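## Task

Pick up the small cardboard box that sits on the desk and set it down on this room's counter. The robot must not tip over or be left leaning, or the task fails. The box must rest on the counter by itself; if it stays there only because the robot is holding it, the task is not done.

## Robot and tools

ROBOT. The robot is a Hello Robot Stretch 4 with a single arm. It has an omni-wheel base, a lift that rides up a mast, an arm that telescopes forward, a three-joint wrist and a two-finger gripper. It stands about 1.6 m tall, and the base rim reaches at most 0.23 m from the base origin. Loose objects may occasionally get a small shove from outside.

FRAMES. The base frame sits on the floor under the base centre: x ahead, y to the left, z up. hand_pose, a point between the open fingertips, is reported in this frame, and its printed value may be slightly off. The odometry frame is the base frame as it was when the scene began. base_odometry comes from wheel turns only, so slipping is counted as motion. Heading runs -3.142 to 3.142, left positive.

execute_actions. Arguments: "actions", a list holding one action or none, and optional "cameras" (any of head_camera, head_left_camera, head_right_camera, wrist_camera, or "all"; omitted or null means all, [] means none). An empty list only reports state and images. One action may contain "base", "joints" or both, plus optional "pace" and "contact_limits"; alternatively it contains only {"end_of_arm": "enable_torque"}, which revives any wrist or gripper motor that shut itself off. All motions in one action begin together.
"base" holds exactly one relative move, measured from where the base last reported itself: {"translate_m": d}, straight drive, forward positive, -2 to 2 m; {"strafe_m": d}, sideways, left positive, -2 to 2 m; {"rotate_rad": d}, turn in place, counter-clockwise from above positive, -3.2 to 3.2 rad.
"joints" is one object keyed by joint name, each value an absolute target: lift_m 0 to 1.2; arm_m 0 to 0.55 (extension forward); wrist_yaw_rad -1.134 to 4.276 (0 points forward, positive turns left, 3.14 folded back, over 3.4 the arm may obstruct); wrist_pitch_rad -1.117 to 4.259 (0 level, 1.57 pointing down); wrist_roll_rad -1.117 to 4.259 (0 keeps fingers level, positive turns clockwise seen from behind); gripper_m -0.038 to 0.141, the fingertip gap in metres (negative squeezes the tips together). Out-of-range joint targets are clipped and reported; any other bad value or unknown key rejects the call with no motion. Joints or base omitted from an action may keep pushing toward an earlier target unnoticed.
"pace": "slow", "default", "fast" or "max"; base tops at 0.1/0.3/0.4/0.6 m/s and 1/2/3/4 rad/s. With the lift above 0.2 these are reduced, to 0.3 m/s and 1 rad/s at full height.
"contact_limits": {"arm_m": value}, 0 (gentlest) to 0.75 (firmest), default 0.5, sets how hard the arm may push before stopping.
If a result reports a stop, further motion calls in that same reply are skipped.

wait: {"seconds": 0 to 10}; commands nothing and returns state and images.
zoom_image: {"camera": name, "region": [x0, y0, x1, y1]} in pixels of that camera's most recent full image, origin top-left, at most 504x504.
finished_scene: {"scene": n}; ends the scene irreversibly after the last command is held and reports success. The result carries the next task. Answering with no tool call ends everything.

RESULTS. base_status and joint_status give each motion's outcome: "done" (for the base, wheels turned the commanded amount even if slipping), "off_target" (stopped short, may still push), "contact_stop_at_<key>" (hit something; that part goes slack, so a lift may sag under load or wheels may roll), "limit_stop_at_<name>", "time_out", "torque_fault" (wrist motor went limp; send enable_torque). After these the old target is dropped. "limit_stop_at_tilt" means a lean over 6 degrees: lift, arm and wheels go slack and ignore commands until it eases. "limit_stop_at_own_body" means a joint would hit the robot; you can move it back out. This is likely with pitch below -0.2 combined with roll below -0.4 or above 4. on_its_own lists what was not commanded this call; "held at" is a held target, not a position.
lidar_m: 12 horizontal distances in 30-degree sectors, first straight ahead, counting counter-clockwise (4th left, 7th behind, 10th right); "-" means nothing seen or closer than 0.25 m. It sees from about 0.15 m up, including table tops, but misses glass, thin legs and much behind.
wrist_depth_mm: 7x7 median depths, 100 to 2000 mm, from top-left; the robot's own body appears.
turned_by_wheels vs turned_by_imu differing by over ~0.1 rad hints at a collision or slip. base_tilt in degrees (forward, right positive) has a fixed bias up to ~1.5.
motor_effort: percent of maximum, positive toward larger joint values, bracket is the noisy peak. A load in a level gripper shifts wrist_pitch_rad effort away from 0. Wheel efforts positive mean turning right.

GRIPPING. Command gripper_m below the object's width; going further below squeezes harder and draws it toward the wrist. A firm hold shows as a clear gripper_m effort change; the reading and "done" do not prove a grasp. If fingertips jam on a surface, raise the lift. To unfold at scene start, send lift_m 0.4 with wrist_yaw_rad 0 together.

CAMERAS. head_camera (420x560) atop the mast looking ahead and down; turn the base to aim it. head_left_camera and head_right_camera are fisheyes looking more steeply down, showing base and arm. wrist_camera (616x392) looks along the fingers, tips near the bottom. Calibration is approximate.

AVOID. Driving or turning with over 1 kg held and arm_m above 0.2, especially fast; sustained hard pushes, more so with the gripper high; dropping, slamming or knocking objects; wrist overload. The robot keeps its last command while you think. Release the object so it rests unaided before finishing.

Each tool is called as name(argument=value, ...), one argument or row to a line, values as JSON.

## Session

execute_actions(
  actions=[],
)

Scene clock: 0.00 s.
base_odometry: x=+0.000 y=+0.000 heading=+0.000 (m, m, rad; odometry frame)
turned_by_wheels: +0.000 (rad since the last result)
turned_by_imu: +0.000 (rad since the last result)
base_tilt: forward=-0.2 right=-0.4 (deg)
lidar_m: 1.16 1.32 2.54 1.32 0.76 0.64 0.64 1.38 1.17 1.17 1.35 1.91
base_status: not commanded
joint_positions: lift_m=+0.218 arm_m=+0.001 wrist_yaw_rad=+3.105 wrist_pitch_rad=-0.007 wrist_roll_rad=+0.013 gripper_m=+0.057
joint_status: not commanded
motor_effort: lift_m=+19 arm_m=+0 wrist_yaw_rad=+1 wrist_pitch_rad=-7 wrist_roll_rad=+0 gripper_m=-4 wheel_0=+0 wheel_1=+0 wheel_2=+0 (%)
hand_pose: x=-0.1137 y=+0.0978 z=+0.3984 quat_wxyz=(+0.018, +0.004, +0.006, +1.000) (m; base frame)
wrist_depth_mm: - 133 768 778 741 946 1008 / - 122 174 768 741 715 1042 / 112 135 220 768 732 723 1060 / 1366 1808 904 1205 1138 1098 878 / 1464 1708 798 778 750 1098 1008 / 1042 1008 798 778 732 1098 960 / 778 788 798 113 741 866 878
pictures: head_camera, head_left_camera, head_right_camera, wrist_camera
camera_calibration (this result's frames):
wrist_camera: T_world_to_cam=[[0.0601561, 0.992605, 0.105438, -0.141913], [0.0565751, 0.102069, -0.993167, 0.433373], [-0.996584, 0.0657102, -0.0500166, 0.129176], [0, 0, 0, 1]] pos_world=[0.112754, 0.0881408, 0.451835]
Images, in order (width x height): head_camera 420x560, head_left_camera 420x672, head_right_camera 420x672, wrist_camera 616x392.

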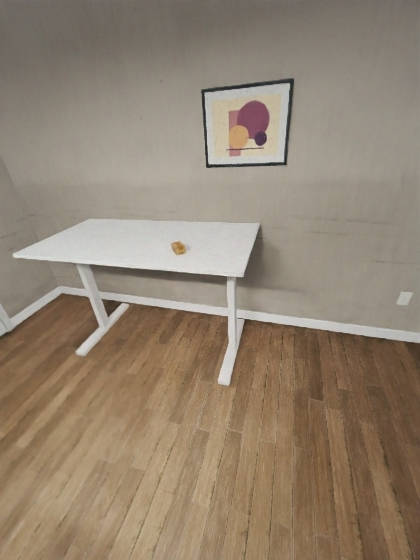

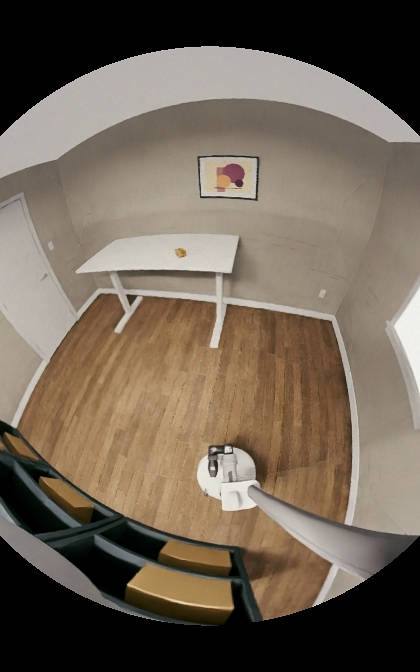

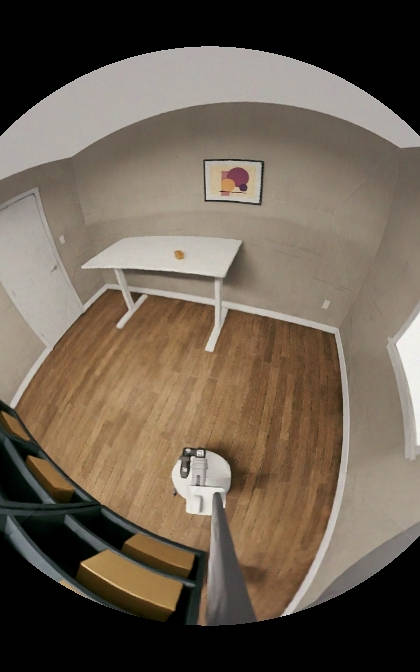

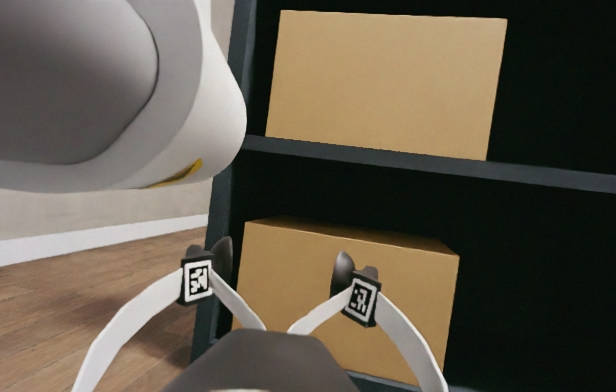

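execute_actions(
  actions=[
    {"base":{"rotate_rad":0.27},"joints":{"lift_m":0.45},"pace":"fast"},
  ],
  cameras=[],
)

execute_actions(
  actions=[
    {"base":{"translate_m":0.6},"joints":{"lift_m":0.98,"wrist_yaw_rad":0,"gripper_m":0.13,"wrist_pitch_rad":0.4},"pace":"fast"},
  ],
  cameras=["head_camera","wrist_camera"],
)

Scene clock: 6.53 s.
base_odometry: x=+0.000 y=+0.000 heading=+0.270 (m, m, rad; odometry frame)
turned_by_wheels: +0.270 (rad since the last result)
turned_by_imu: +0.274 (rad since the last result)
base_tilt: forward=-0.2 right=-0.4 (deg)
lidar_m: 1.18 1.60 2.49 0.92 0.67 0.63 0.66 1.22 1.17 1.21 1.73 1.15
base_status: done
joint_positions: lift_m=+0.450 arm_m=+0.001 wrist_yaw_rad=+3.105 wrist_pitch_rad=-0.007 wrist_roll_rad=+0.013 gripper_m=+0.057
joint_status: all done
motor_effort: lift_m=+24(27) arm_m=+0(0) wrist_yaw_rad=+1(1) wrist_pitch_rad=-7(6) wrist_roll_rad=+0(1) gripper_m=-3(3) wheel_0=-2(9) wheel_1=+0(11) wheel_2=-2(13) (%)
hand_pose: x=-0.1137 y=+0.0978 z=+0.6300 quat_wxyz=(+0.018, +0.004, +0.006, +1.000) (m; base frame)
wrist_depth_mm: - 133 1808 - 732 654 615 / - 122 174 - 917 842 788 / 112 135 220 904 750 683 931 / 1182 1430 - 917 732 661 609 / 1255 1576 1863 809 723 661 609 / 1281 1464 1537 820 691 668 597 / 1182 1182 1308 113 732 788 946
pictures: none
No camera images: the call's "cameras" was empty. Leave "cameras" out to get every camera's image.

Scene clock: 9.30 s.
base_odometry: x=+0.578 y=+0.160 heading=+0.270 (m, m, rad; odometry frame)
turned_by_wheels: +0.000 (rad since the last result)
turned_by_imu: -0.002 (rad since the last result)
base_tilt: forward=-0.2 right=-0.3 (deg)
lidar_m: 0.65 0.89 2.19 1.64 1.20 1.15 1.21 1.57 1.45 1.53 1.45 0.61
base_status: done
joint_positions: lift_m=+0.980 arm_m=+0.001 wrist_yaw_rad=+0.000 wrist_pitch_rad=+0.402 wrist_roll_rad=+0.013 gripper_m=+0.130
joint_status: all done
motor_effort: lift_m=+24(26) arm_m=+0(0) wrist_yaw_rad=-1(8) wrist_pitch_rad=-6(7) wrist_roll_rad=+0(1) gripper_m=-1(5) wheel_0=+3(10) wheel_1=+3(10) wheel_2=+0(17) (%)
hand_pose: x=+0.4370 y=-0.0873 z=+1.0451 quat_wxyz=(+0.980, +0.006, +0.200, -0.001) (m; base frame)
wrist_depth_mm: 1808 1618 1430 1229 1098 976 904 / 866 976 1138 1229 1118 1025 917 / - 668 691 732 854 960 946 / - - 574 530 574 621 715 / 1756 1397 1756 1537 449 459 496 / 1430 1464 1499 1537 203 394 384 / 1255 1308 1308 113 1397 1255 1118
pictures: head_camera, wrist_camera
camera_calibration (this result's frames):
wrist_camera: T_world_to_cam=[[0.0200425, -0.994123, 0.106388, -0.216434], [-0.443399, -0.104211, -0.890246, 1.15628], [0.8961, -0.0293298, -0.442882, 0.29767], [0, 0, 0, 1]] pos_world=[0.250291, -0.0859337, 1.18424]
Images, in order (width x height): head_camera 420x560, wrist_camera 616x392.

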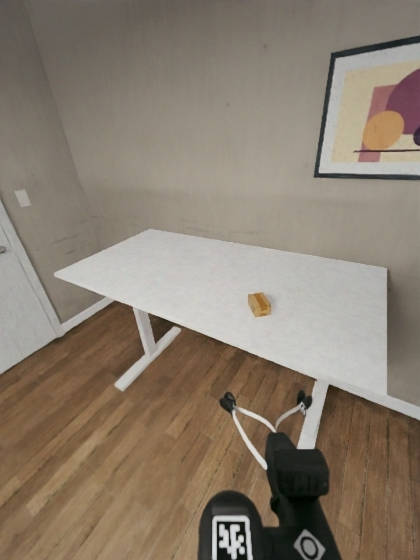

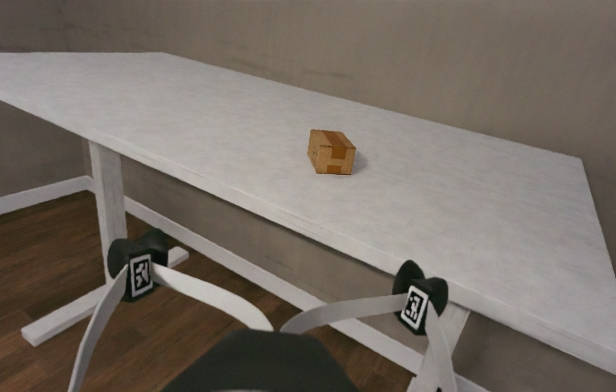

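execute_actions(
  actions=[
    {"base":{"strafe_m":-0.04},"joints":{"lift_m":0.93,"arm_m":0.3},"pace":"fast"},
  ],
  cameras=["head_camera","wrist_camera"],
)

Scene clock: 15.57 s.
base_odometry: x=+0.589 y=+0.121 heading=+0.270 (m, m, rad; odometry frame)
turned_by_wheels: +0.000 (rad since the last result)
turned_by_imu: +0.002 (rad since the last result)
base_tilt: forward=-0.2 right=-0.4 (deg)
lidar_m: 0.74 0.86 2.24 1.68 1.24 1.18 1.23 1.53 1.41 1.47 1.42 0.59
base_status: done
joint_positions: lift_m=+0.930 arm_m=+0.299 wrist_yaw_rad=+0.000 wrist_pitch_rad=+0.402 wrist_roll_rad=+0.013 gripper_m=+0.130
joint_status: all done
motor_effort: lift_m=+15(24) arm_m=+8(4) wrist_yaw_rad=+0(1) wrist_pitch_rad=-6(6) wrist_roll_rad=+1(1) gripper_m=+0(1) wheel_0=+3(11) wheel_1=-1(11) wheel_2=+0(0) (%)
hand_pose: x=+0.7350 y=-0.0874 z=+0.9957 quat_wxyz=(+0.980, +0.006, +0.200, -0.001) (m; base frame)
wrist_depth_mm: 1499 1255 1078 931 842 750 676 / 676 768 891 946 866 778 715 / 452 496 539 597 668 750 723 / 343 362 389 315 449 488 530 / 276 260 301 315 338 359 382 / 1255 227 231 253 203 281 300 / 1182 218 210 113 224 234 246
pictures: head_camera, wrist_camera
camera_calibration (this result's frames):
wrist_camera: T_world_to_cam=[[0.0198323, -0.994127, 0.106387, -0.217058], [-0.443482, -0.104114, -0.890216, 1.2445], [0.896064, -0.0295258, -0.442942, 0.00888833], [0, 0, 0, 1]] pos_world=[0.548253, -0.0859509, 1.1349]
Images, in order (width x height): head_camera 420x560, wrist_camera 616x392.

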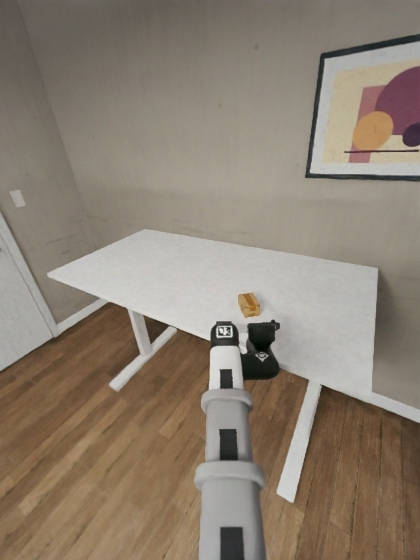

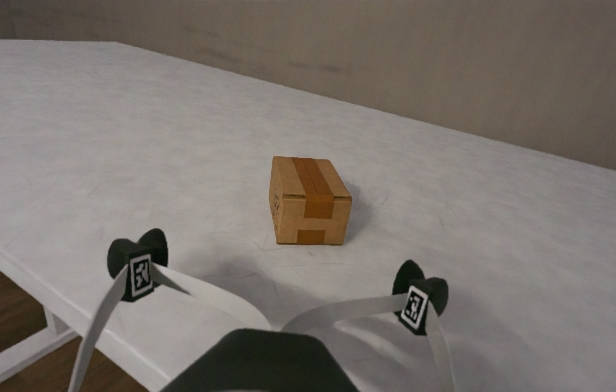

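execute_actions(
  actions=[
    {"base":{"strafe_m":-0.01},"joints":{"lift_m":0.91,"arm_m":0.43},"pace":"fast"},
  ],
  cameras=["wrist_camera"],
)

execute_actions(
  actions=[
    {"joints":{"gripper_m":0.015}},
  ],
  cameras=["wrist_camera"],
)

execute_actions(
  actions=[
    {"joints":{"lift_m":0.97},"pace":"fast"},
  ],
  cameras=["wrist_camera"],
)

Scene clock: 22.17 s.
base_odometry: x=+0.592 y=+0.112 heading=+0.270 (m, m, rad; odometry frame)
turned_by_wheels: +0.000 (rad since the last result)
turned_by_imu: +0.001 (rad since the last result)
base_tilt: forward=-0.2 right=-0.3 (deg)
lidar_m: 0.59 0.85 2.26 1.69 1.23 1.18 1.24 1.50 1.41 1.48 1.42 0.58
base_status: done
joint_positions: lift_m=+0.910 arm_m=+0.429 wrist_yaw_rad=+0.000 wrist_pitch_rad=+0.402 wrist_roll_rad=+0.013 gripper_m=+0.130
joint_status: all done
motor_effort: lift_m=+15(16) arm_m=+8(7) wrist_yaw_rad=+0(1) wrist_pitch_rad=-6(6) wrist_roll_rad=+1(1) gripper_m=-1(1) wheel_0=-1(11) wheel_1=-1(10) wheel_2=+0(1) (%)
hand_pose: x=+0.8650 y=-0.0874 z=+0.9757 quat_wxyz=(+0.980, +0.006, +0.200, -0.001) (m; base frame)
wrist_depth_mm: 1229 1060 946 820 732 647 597 / 597 683 788 820 759 676 615 / 404 439 480 530 591 661 634 / 303 322 338 357 399 433 469 / 244 231 256 196 300 320 345 / 204 204 182 183 202 251 266 / 173 180 187 113 200 208 220
pictures: wrist_camera
camera_calibration (this result's frames):
wrist_camera: T_world_to_cam=[[0.0198417, -0.994127, 0.106385, -0.217512], [-0.443552, -0.104115, -0.890181, 1.28435], [0.896029, -0.0295248, -0.443013, -0.116385], [0, 0, 0, 1]] pos_world=[0.678278, -0.0859508, 1.11489]
Images, in order (width x height): wrist_camera 616x392.

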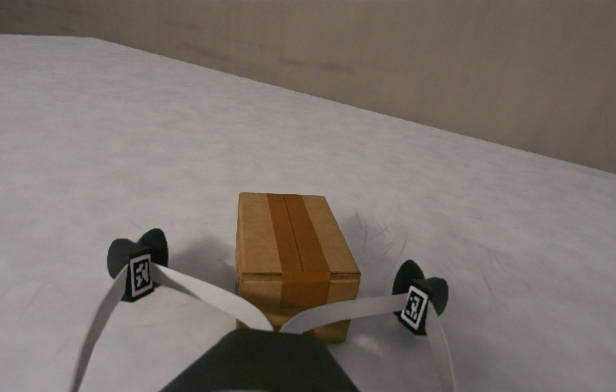

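Scene clock: 24.23 s.
base_odometry: x=+0.592 y=+0.112 heading=+0.270 (m, m, rad; odometry frame)
turned_by_wheels: +0.000 (rad since the last result)
turned_by_imu: +0.001 (rad since the last result)
base_tilt: forward=-0.2 right=-0.4 (deg)
lidar_m: 0.60 0.84 2.25 1.71 1.21 1.17 1.22 1.50 1.41 1.48 1.42 0.59
base_status: not commanded
joint_positions: lift_m=+0.910 arm_m=+0.429 wrist_yaw_rad=+0.000 wrist_pitch_rad=+0.402 wrist_roll_rad=+0.013 gripper_m=+0.015
joint_status: all done
motor_effort: lift_m=+16(16) arm_m=+8(8) wrist_yaw_rad=+1(0) wrist_pitch_rad=-7(8) wrist_roll_rad=+0(0) gripper_m=-19(19) wheel_0=-1(1) wheel_1=-1(1) wheel_2=+0(0) (%)
hand_pose: x=+0.8649 y=-0.0874 z=+0.9756 quat_wxyz=(+0.980, +0.006, +0.200, -0.001) (m; base frame)
wrist_depth_mm: 1255 1078 946 820 723 654 591 / 597 676 788 831 759 676 615 / 402 439 484 525 591 661 627 / 303 322 336 359 397 433 469 / 244 255 198 187 300 319 343 / 202 177 173 173 189 253 265 / 172 181 187 113 198 206 219
pictures: wrist_camera
camera_calibration (this result's frames):
wrist_camera: T_world_to_cam=[[0.0196779, -0.994131, 0.106377, -0.217404], [-0.443975, -0.10402, -0.889981, 1.28439], [0.895823, -0.0297157, -0.443417, -0.115823], [0, 0, 0, 1]] pos_world=[0.678273, -0.0859676, 1.11485]
Images, in order (width x height): wrist_camera 616x392.

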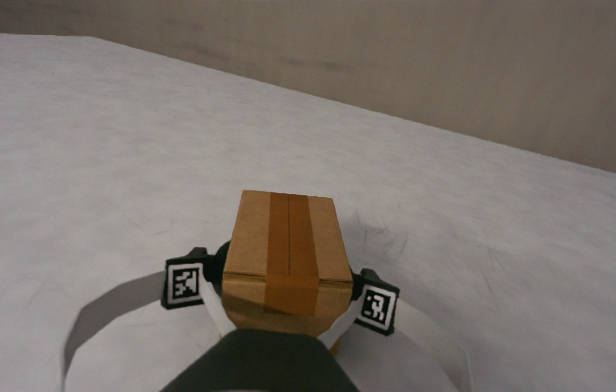

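Scene clock: 25.20 s.
base_odometry: x=+0.592 y=+0.112 heading=+0.270 (m, m, rad; odometry frame)
turned_by_wheels: +0.000 (rad since the last result)
turned_by_imu: +0.000 (rad since the last result)
base_tilt: forward=-0.2 right=-0.4 (deg)
lidar_m: 0.61 0.85 2.24 1.69 1.23 1.17 1.24 1.50 1.40 1.46 1.42 0.58
base_status: not commanded
joint_positions: lift_m=+0.970 arm_m=+0.429 wrist_yaw_rad=+0.000 wrist_pitch_rad=+0.403 wrist_roll_rad=+0.013 gripper_m=+0.015
joint_status: all done
motor_effort: lift_m=+24(29) arm_m=+8(8) wrist_yaw_rad=+1(0) wrist_pitch_rad=-8(8) wrist_roll_rad=+1(1) gripper_m=-19(18) wheel_0=-1(1) wheel_1=-1(1) wheel_2=+0(0) (%)
hand_pose: x=+0.8649 y=-0.0874 z=+1.0348 quat_wxyz=(+0.980, +0.006, +0.200, -0.001) (m; base frame)
wrist_depth_mm: 1366 1098 946 831 723 654 591 / 809 917 946 866 759 676 615 / 544 597 647 715 750 707 634 / 413 436 455 488 539 585 627 / 329 347 198 188 407 433 462 / 276 177 173 173 189 345 364 / 235 246 254 113 271 279 298
pictures: wrist_camera
camera_calibration (this result's frames):
wrist_camera: T_world_to_cam=[[0.0197126, -0.994131, 0.10637, -0.223727], [-0.444265, -0.10402, -0.889836, 1.33718], [0.895678, -0.0297157, -0.443709, -0.0891048], [0, 0, 0, 1]] pos_world=[0.678284, -0.0859676, 1.17413]
Images, in order (width x height): wrist_camera 616x392.

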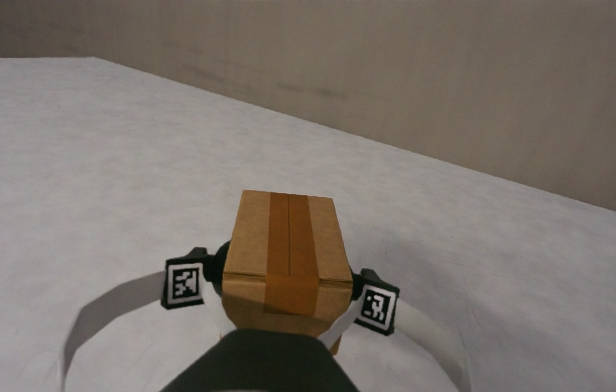

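execute_actions(
  actions=[
    {"base":{"rotate_rad":2.61},"joints":{"arm_m":0.0},"pace":"fast"},
  ],
  cameras=["head_left_camera"],
)

execute_actions(
  actions=[
    {"base":{"strafe_m":0.93},"joints":{"lift_m":0.35},"pace":"max"},
  ],
  cameras=["head_camera","head_left_camera"],
)

Scene clock: 31.80 s.
base_odometry: x=+0.591 y=+0.112 heading=+2.879 (m, m, rad; odometry frame)
turned_by_wheels: +2.609 (rad since the last result)
turned_by_imu: +2.636 (rad since the last result)
base_tilt: forward=-0.2 right=-0.3 (deg)
lidar_m: 1.17 1.22 1.51 1.40 1.48 1.41 0.57 0.61 0.86 2.24 1.68 1.24
base_status: done
joint_positions: lift_m=+0.970 arm_m=+0.002 wrist_yaw_rad=+0.000 wrist_pitch_rad=+0.403 wrist_roll_rad=+0.013 gripper_m=+0.015
joint_status: all done
motor_effort: lift_m=+24(24) arm_m=-9(11) wrist_yaw_rad=+0(2) wrist_pitch_rad=-9(9) wrist_roll_rad=+1(0) gripper_m=-19(18) wheel_0=-5(10) wheel_1=-2(9) wheel_2=-7(13) (%)
hand_pose: x=+0.4384 y=-0.0874 z=+1.0348 quat_wxyz=(+0.980, +0.006, +0.200, -0.001) (m; base frame)
wrist_depth_mm: - 904 891 1281 1229 878 1060 / - 960 931 1042 1042 1182 976 / - 1025 1098 1430 1138 1430 1008 / - 1098 1078 1060 1118 1499 1499 / 1661 1229 198 187 1138 1255 1308 / 1430 178 173 174 189 1281 1336 / 1205 1281 1308 113 1336 1308 1336
pictures: head_left_camera
Images, in order (width x height): head_left_camera 420x672.

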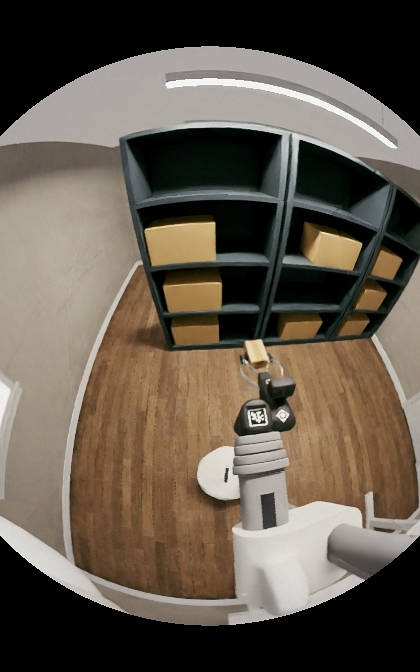

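Scene clock: 35.63 s.
base_odometry: x=+0.350 y=-0.786 heading=+2.879 (m, m, rad; odometry frame)
turned_by_wheels: +0.000 (rad since the last result)
turned_by_imu: +0.007 (rad since the last result)
base_tilt: forward=-0.2 right=-0.3 (deg)
lidar_m: 1.95 0.74 0.49 0.47 0.51 0.70 1.36 1.22 1.07 3.18 1.66 1.28
base_status: done
joint_positions: lift_m=+0.350 arm_m=+0.002 wrist_yaw_rad=+0.000 wrist_pitch_rad=+0.403 wrist_roll_rad=+0.013 gripper_m=+0.015
joint_status: all done
motor_effort: lift_m=+17(22) arm_m=-8(9) wrist_yaw_rad=+1(0) wrist_pitch_rad=-9(10) wrist_roll_rad=+1(0) gripper_m=-20(20) wheel_0=-2(14) wheel_1=+1(13) wheel_2=+0(5) (%)
hand_pose: x=+0.4383 y=-0.0874 z=+0.4153 quat_wxyz=(+0.980, +0.006, +0.200, -0.001) (m; base frame)
wrist_depth_mm: 842 1205 - - - 891 878 / 866 1255 - - - 1308 1308 / 891 1308 1618 1756 1430 1008 1008 / 904 1078 1138 1229 1182 1060 1060 / 809 854 198 188 1008 1078 1098 / 676 177 173 173 189 866 904 / 585 615 634 113 668 699 741
pictures: head_camera, head_left_camera
Images, in order (width x height): head_camera 420x560, head_left_camera 420x672.

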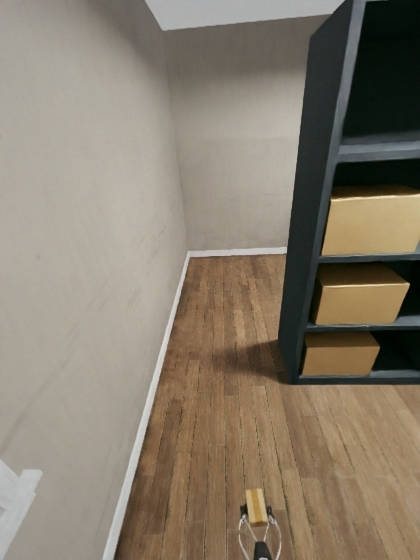

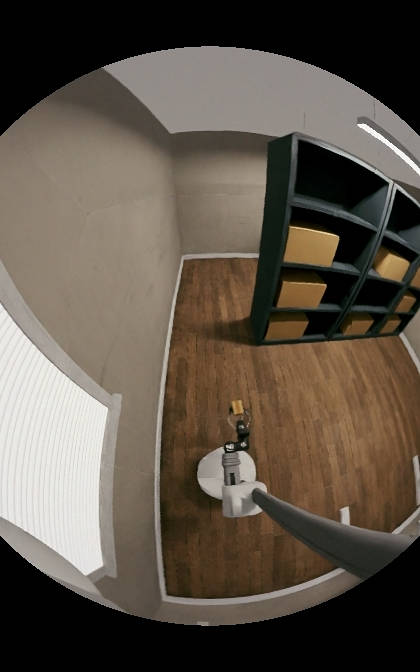

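execute_actions(
  actions=[
    {"base":{"translate_m":2.0},"pace":"max"},
  ],
  cameras=["head_right_camera"],
)

execute_actions(
  actions=[
    {"base":{"rotate_rad":-0.87},"joints":{"lift_m":0.6},"pace":"fast"},
  ],
  cameras=["head_camera","head_right_camera"],
)

Scene clock: 42.87 s.
base_odometry: x=-1.581 y=-0.267 heading=+2.879 (m, m, rad; odometry frame)
turned_by_wheels: +0.000 (rad since the last result)
turned_by_imu: -0.006 (rad since the last result)
base_tilt: forward=-0.2 right=-0.4 (deg)
lidar_m: 1.34 0.73 0.51 0.50 0.52 0.74 1.87 0.61 0.52 1.27 1.34 1.41
base_status: done
joint_positions: lift_m=+0.350 arm_m=+0.002 wrist_yaw_rad=+0.000 wrist_pitch_rad=+0.403 wrist_roll_rad=+0.013 gripper_m=+0.015
joint_status: not commanded
motor_effort: lift_m=+17(17) arm_m=-8(8) wrist_yaw_rad=+0(1) wrist_pitch_rad=-9(10) wrist_roll_rad=+0(0) gripper_m=-20(19) wheel_0=+0(12) wheel_1=+1(10) wheel_2=-1(19) (%)
hand_pose: x=+0.4383 y=-0.0874 z=+0.4153 quat_wxyz=(+0.980, +0.006, +0.200, -0.001) (m; base frame)
wrist_depth_mm: 842 1025 1025 1025 1008 1008 991 / 854 1078 1098 1078 1060 1060 1060 / 878 1160 1160 1160 1138 1118 1118 / 891 1078 1138 1160 1205 1205 1205 / 809 854 198 187 991 1078 1138 / 683 177 173 173 189 866 904 / 585 615 634 113 668 699 741
pictures: head_right_camera
Images, in order (width x height): head_right_camera 420x672.

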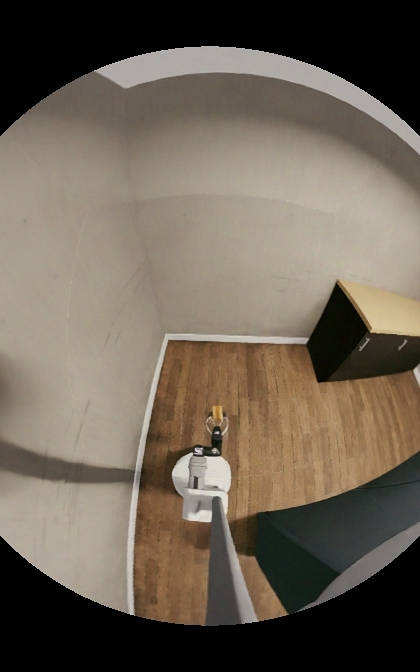

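Scene clock: 44.57 s.
base_odometry: x=-1.582 y=-0.267 heading=+2.010 (m, m, rad; odometry frame)
turned_by_wheels: -0.869 (rad since the last result)
turned_by_imu: -0.877 (rad since the last result)
base_tilt: forward=-0.2 right=-0.4 (deg)
lidar_m: 1.34 1.36 1.22 0.61 0.50 0.49 0.57 0.92 2.75 0.53 0.54 1.77
base_status: done
joint_positions: lift_m=+0.600 arm_m=+0.002 wrist_yaw_rad=+0.000 wrist_pitch_rad=+0.403 wrist_roll_rad=+0.013 gripper_m=+0.015
joint_status: all done
motor_effort: lift_m=+24(23) arm_m=-8(8) wrist_yaw_rad=+1(1) wrist_pitch_rad=-9(8) wrist_roll_rad=+1(0) gripper_m=-19(19) wheel_0=+4(10) wheel_1=+3(11) wheel_2=+4(15) (%)
hand_pose: x=+0.4383 y=-0.0875 z=+0.6647 quat_wxyz=(+0.980, +0.006, +0.200, -0.001) (m; base frame)
wrist_depth_mm: 1008 1182 1308 1060 1229 1808 - / 1060 1229 1366 1118 1397 - - / 1118 1308 1430 1229 1537 - - / 1205 1397 1464 1205 1756 - - / 1160 1229 198 188 1464 1537 1661 / 976 177 172 173 189 1229 1308 / 842 891 917 113 960 1008 1078
pictures: head_camera, head_right_camera
Images, in order (width x height): head_camera 420x560, head_right_camera 420x672.

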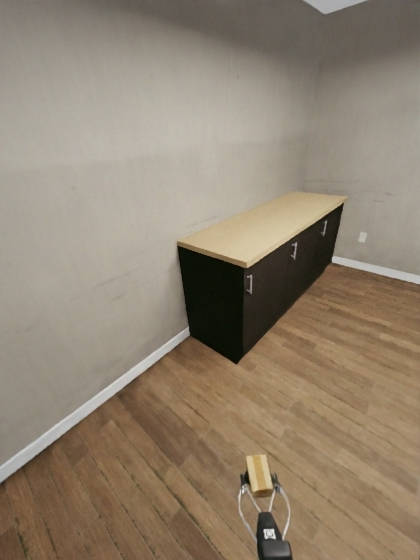

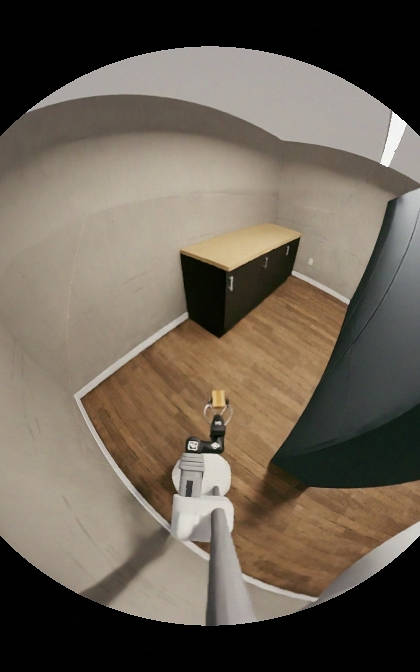

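execute_actions(
  actions=[
    {"base":{"translate_m":0.78},"joints":{"lift_m":0.95},"pace":"max"},
  ],
  cameras=["wrist_camera"],
)

execute_actions(
  actions=[
    {"joints":{"arm_m":0.45},"pace":"fast","contact_limits":{"arm_m":0.3}},
  ],
  cameras=["wrist_camera"],
)

Scene clock: 50.77 s.
base_odometry: x=-1.913 y=+0.439 heading=+2.010 (m, m, rad; odometry frame)
turned_by_wheels: +0.000 (rad since the last result)
turned_by_imu: -0.001 (rad since the last result)
base_tilt: forward=-0.1 right=-0.4 (deg)
lidar_m: 0.59 0.85 0.85 0.94 1.10 1.08 1.21 0.81 0.80 0.92 1.45 0.63
base_status: done
joint_positions: lift_m=+0.950 arm_m=+0.002 wrist_yaw_rad=+0.000 wrist_pitch_rad=+0.403 wrist_roll_rad=+0.013 gripper_m=+0.015
joint_status: all done
motor_effort: lift_m=+23(27) arm_m=-8(9) wrist_yaw_rad=+0(1) wrist_pitch_rad=-8(10) wrist_roll_rad=+1(0) gripper_m=-20(19) wheel_0=+3(10) wheel_1=+3(9) wheel_2=-3(17) (%)
hand_pose: x=+0.4383 y=-0.0874 z=+1.0149 quat_wxyz=(+0.980, +0.006, +0.200, -0.001) (m; base frame)
wrist_depth_mm: 627 723 854 1060 1366 - 1808 / 654 768 917 1118 1430 - 1863 / 683 699 715 788 891 1008 1808 / 723 683 535 535 591 891 - / 759 750 198 187 564 1308 - / 798 178 173 173 189 1661 1863 / 831 946 647 113 866 1464 1537
pictures: wrist_camera
camera_calibration (this result's frames):
wrist_camera: T_world_to_cam=[[0.0197271, -0.994131, 0.106368, -0.213196], [-0.444232, -0.104026, -0.889852, 1.12992], [0.895695, -0.0296979, -0.443677, 0.284108], [0, 0, 0, 1]] pos_world=[0.251678, -0.0859662, 1.15419]
Images, in order (width x height): wrist_camera 616x392.

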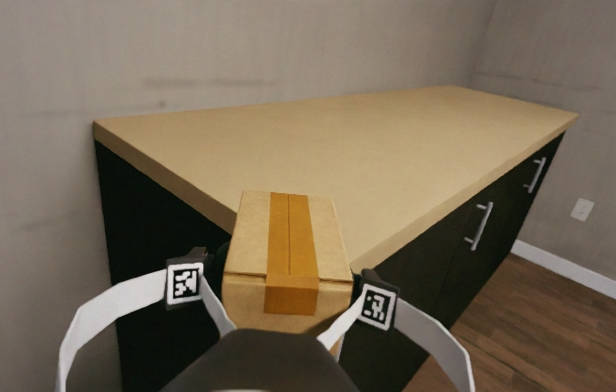

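Scene clock: 52.77 s.
base_odometry: x=-1.913 y=+0.439 heading=+2.010 (m, m, rad; odometry frame)
turned_by_wheels: +0.000 (rad since the last result)
turned_by_imu: +0.001 (rad since the last result)
base_tilt: forward=-0.2 right=-0.4 (deg)
lidar_m: 0.59 0.85 0.84 0.94 1.09 1.09 1.22 0.82 0.79 0.90 1.42 0.63
base_status: not commanded
joint_positions: lift_m=+0.950 arm_m=+0.449 wrist_yaw_rad=+0.000 wrist_pitch_rad=+0.403 wrist_roll_rad=+0.013 gripper_m=+0.015
joint_status: all done
motor_effort: lift_m=+23(23) arm_m=+8(8) wrist_yaw_rad=+0(1) wrist_pitch_rad=-8(9) wrist_roll_rad=+0(1) gripper_m=-19(20) wheel_0=+4(3) wheel_1=+3(3) wheel_2=-3(3) (%)
contact_limits: arm_m 0.3
hand_pose: x=+0.8849 y=-0.0874 z=+1.0149 quat_wxyz=(+0.980, +0.006, +0.200, -0.001) (m; base frame)
wrist_depth_mm: 394 455 544 676 891 1281 1537 / 413 480 585 732 976 1464 1618 / 433 508 615 732 866 976 1118 / 433 477 496 535 585 640 699 / 359 377 198 187 445 473 504 / 300 177 173 173 189 375 394 / 256 268 278 113 296 306 325
pictures: wrist_camera
camera_calibration (this result's frames):
wrist_camera: T_world_to_cam=[[0.0199545, -0.994127, 0.106368, -0.222147], [-0.4442, -0.104128, -0.889856, 1.3283], [0.895705, -0.0294922, -0.443669, -0.11593], [0, 0, 0, 1]] pos_world=[0.698304, -0.0859481, 1.15419]
Images, in order (width x height): wrist_camera 616x392.

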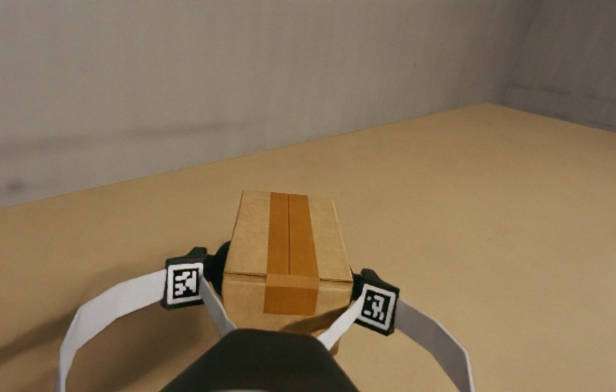

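0.059·98/73 ≈ 0.080 down.

execute_actions(
  actions=[
    {"joints":{"lift_m":0.871}},
  ],
  cameras=[],
)

execute_actions(
  actions=[
    {"joints":{"gripper_m":0.11}},
  ],
  cameras=[],
)

execute_actions(
  actions=[
    {"joints":{"arm_m":0.28,"lift_m":0.9},"pace":"fast"},
  ],
  cameras=["wrist_camera"],
)

Scene clock: 57.63 s.
base_odometry: x=-1.913 y=+0.439 heading=+2.010 (m, m, rad; odometry frame)
turned_by_wheels: +0.000 (rad since the last result)
turned_by_imu: +0.002 (rad since the last result)
base_tilt: forward=-0.2 right=-0.3 (deg)
lidar_m: 0.58 0.85 0.85 0.94 1.11 1.09 1.22 0.82 0.80 0.88 1.45 0.62
base_status: not commanded
joint_positions: lift_m=+0.871 arm_m=+0.449 wrist_yaw_rad=+0.000 wrist_pitch_rad=+0.403 wrist_roll_rad=+0.013 gripper_m=+0.015
joint_status: all done
motor_effort: lift_m=+15(26) arm_m=+8(8) wrist_yaw_rad=+0(0) wrist_pitch_rad=-8(8) wrist_roll_rad=+0(1) gripper_m=-20(19) wheel_0=+3(3) wheel_1=+3(3) wheel_2=-3(3) (%)
hand_pose: x=+0.8849 y=-0.0874 z=+0.9365 quat_wxyz=(+0.980, +0.006, +0.200, -0.001) (m; base frame)
wrist_depth_mm: 397 455 544 668 878 1281 1576 / 413 484 580 723 931 1281 1576 / 402 439 477 530 591 668 788 / 306 324 340 359 402 436 469 / 245 256 198 188 301 322 343 / 202 177 173 173 189 254 266 / 173 182 188 113 200 207 220
pictures: none
No camera images: the call's "cameras" was empty. Leave "cameras" out to get every camera's image.

Scene clock: 59.40 s.
base_odometry: x=-1.913 y=+0.439 heading=+2.010 (m, m, rad; odometry frame)
turned_by_wheels: +0.000 (rad since the last result)
turned_by_imu: +0.001 (rad since the last result)
base_tilt: forward=-0.2 right=-0.3 (deg)
lidar_m: 0.59 0.86 0.84 0.96 1.11 1.09 1.23 0.81 0.80 0.91 1.45 0.63
base_status: not commanded
joint_positions: lift_m=+0.871 arm_m=+0.449 wrist_yaw_rad=+0.000 wrist_pitch_rad=+0.402 wrist_roll_rad=+0.013 gripper_m=+0.110
joint_status: all done
motor_effort: lift_m=+15(15) arm_m=+8(8) wrist_yaw_rad=+0(0) wrist_pitch_rad=-8(8) wrist_roll_rad=+1(0) gripper_m=-1(17) wheel_0=+3(4) wheel_1=+3(3) wheel_2=-3(3) (%)
hand_pose: x=+0.8849 y=-0.0874 z=+0.9366 quat_wxyz=(+0.980, +0.006, +0.200, -0.001) (m; base frame)
wrist_depth_mm: 394 455 539 676 891 1281 1576 / 413 480 580 732 946 1255 1576 / 399 439 484 535 597 676 788 / 304 325 340 362 402 436 477 / 245 241 213 200 303 322 345 / 204 202 187 187 203 255 267 / 176 180 189 113 199 212 220
pictures: none
No camera images: the call's "cameras" was empty. Leave "cameras" out to get every camera's image.

Scene clock: 60.73 s.
base_odometry: x=-1.913 y=+0.439 heading=+2.010 (m, m, rad; odometry frame)
turned_by_wheels: +0.000 (rad since the last result)
turned_by_imu: +0.000 (rad since the last result)
base_tilt: forward=-0.2 right=-0.4 (deg)
lidar_m: 0.59 0.86 0.84 0.96 1.10 1.08 1.21 0.82 0.80 0.89 1.45 0.63
base_status: not commanded
joint_positions: lift_m=+0.900 arm_m=+0.281 wrist_yaw_rad=+0.000 wrist_pitch_rad=+0.402 wrist_roll_rad=+0.013 gripper_m=+0.110
joint_status: all done
motor_effort: lift_m=+24(28) arm_m=-8(12) wrist_yaw_rad=+1(0) wrist_pitch_rad=-7(7) wrist_roll_rad=+1(0) gripper_m=+0(0) wheel_0=+3(3) wheel_1=+3(3) wheel_2=-3(3) (%)
hand_pose: x=+0.7178 y=-0.0875 z=+0.9650 quat_wxyz=(+0.980, +0.006, +0.200, -0.001) (m; base frame)
wrist_depth_mm: 480 554 668 820 1078 1537 1661 / 504 591 707 878 1098 1537 1708 / 477 521 564 627 699 788 904 / 362 382 410 355 473 512 585 / 315 283 315 334 355 377 455 / 362 236 245 270 203 300 1708 / 480 224 222 113 234 252 1430
pictures: wrist_camera
camera_calibration (this result's frames):
wrist_camera: T_world_to_cam=[[0.0195875, -0.994133, 0.106379, -0.213335], [-0.443753, -0.10399, -0.890095, 1.2096], [0.895935, -0.0297713, -0.443187, 0.0109123], [0, 0, 0, 1]] pos_world=[0.531167, -0.0859727, 1.10419]
Images, in order (width x height): wrist_camera 616x392.

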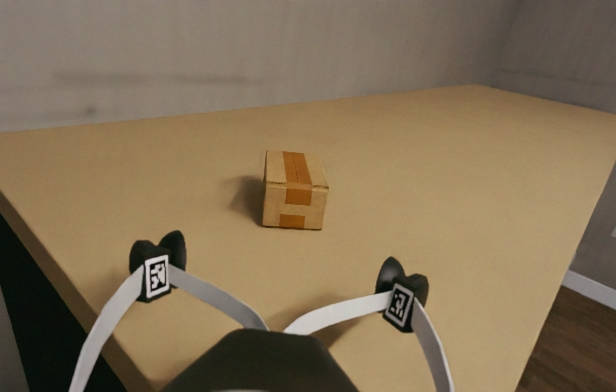

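finished_scene(
  scene=2,
)

The scene is finished: the task was done.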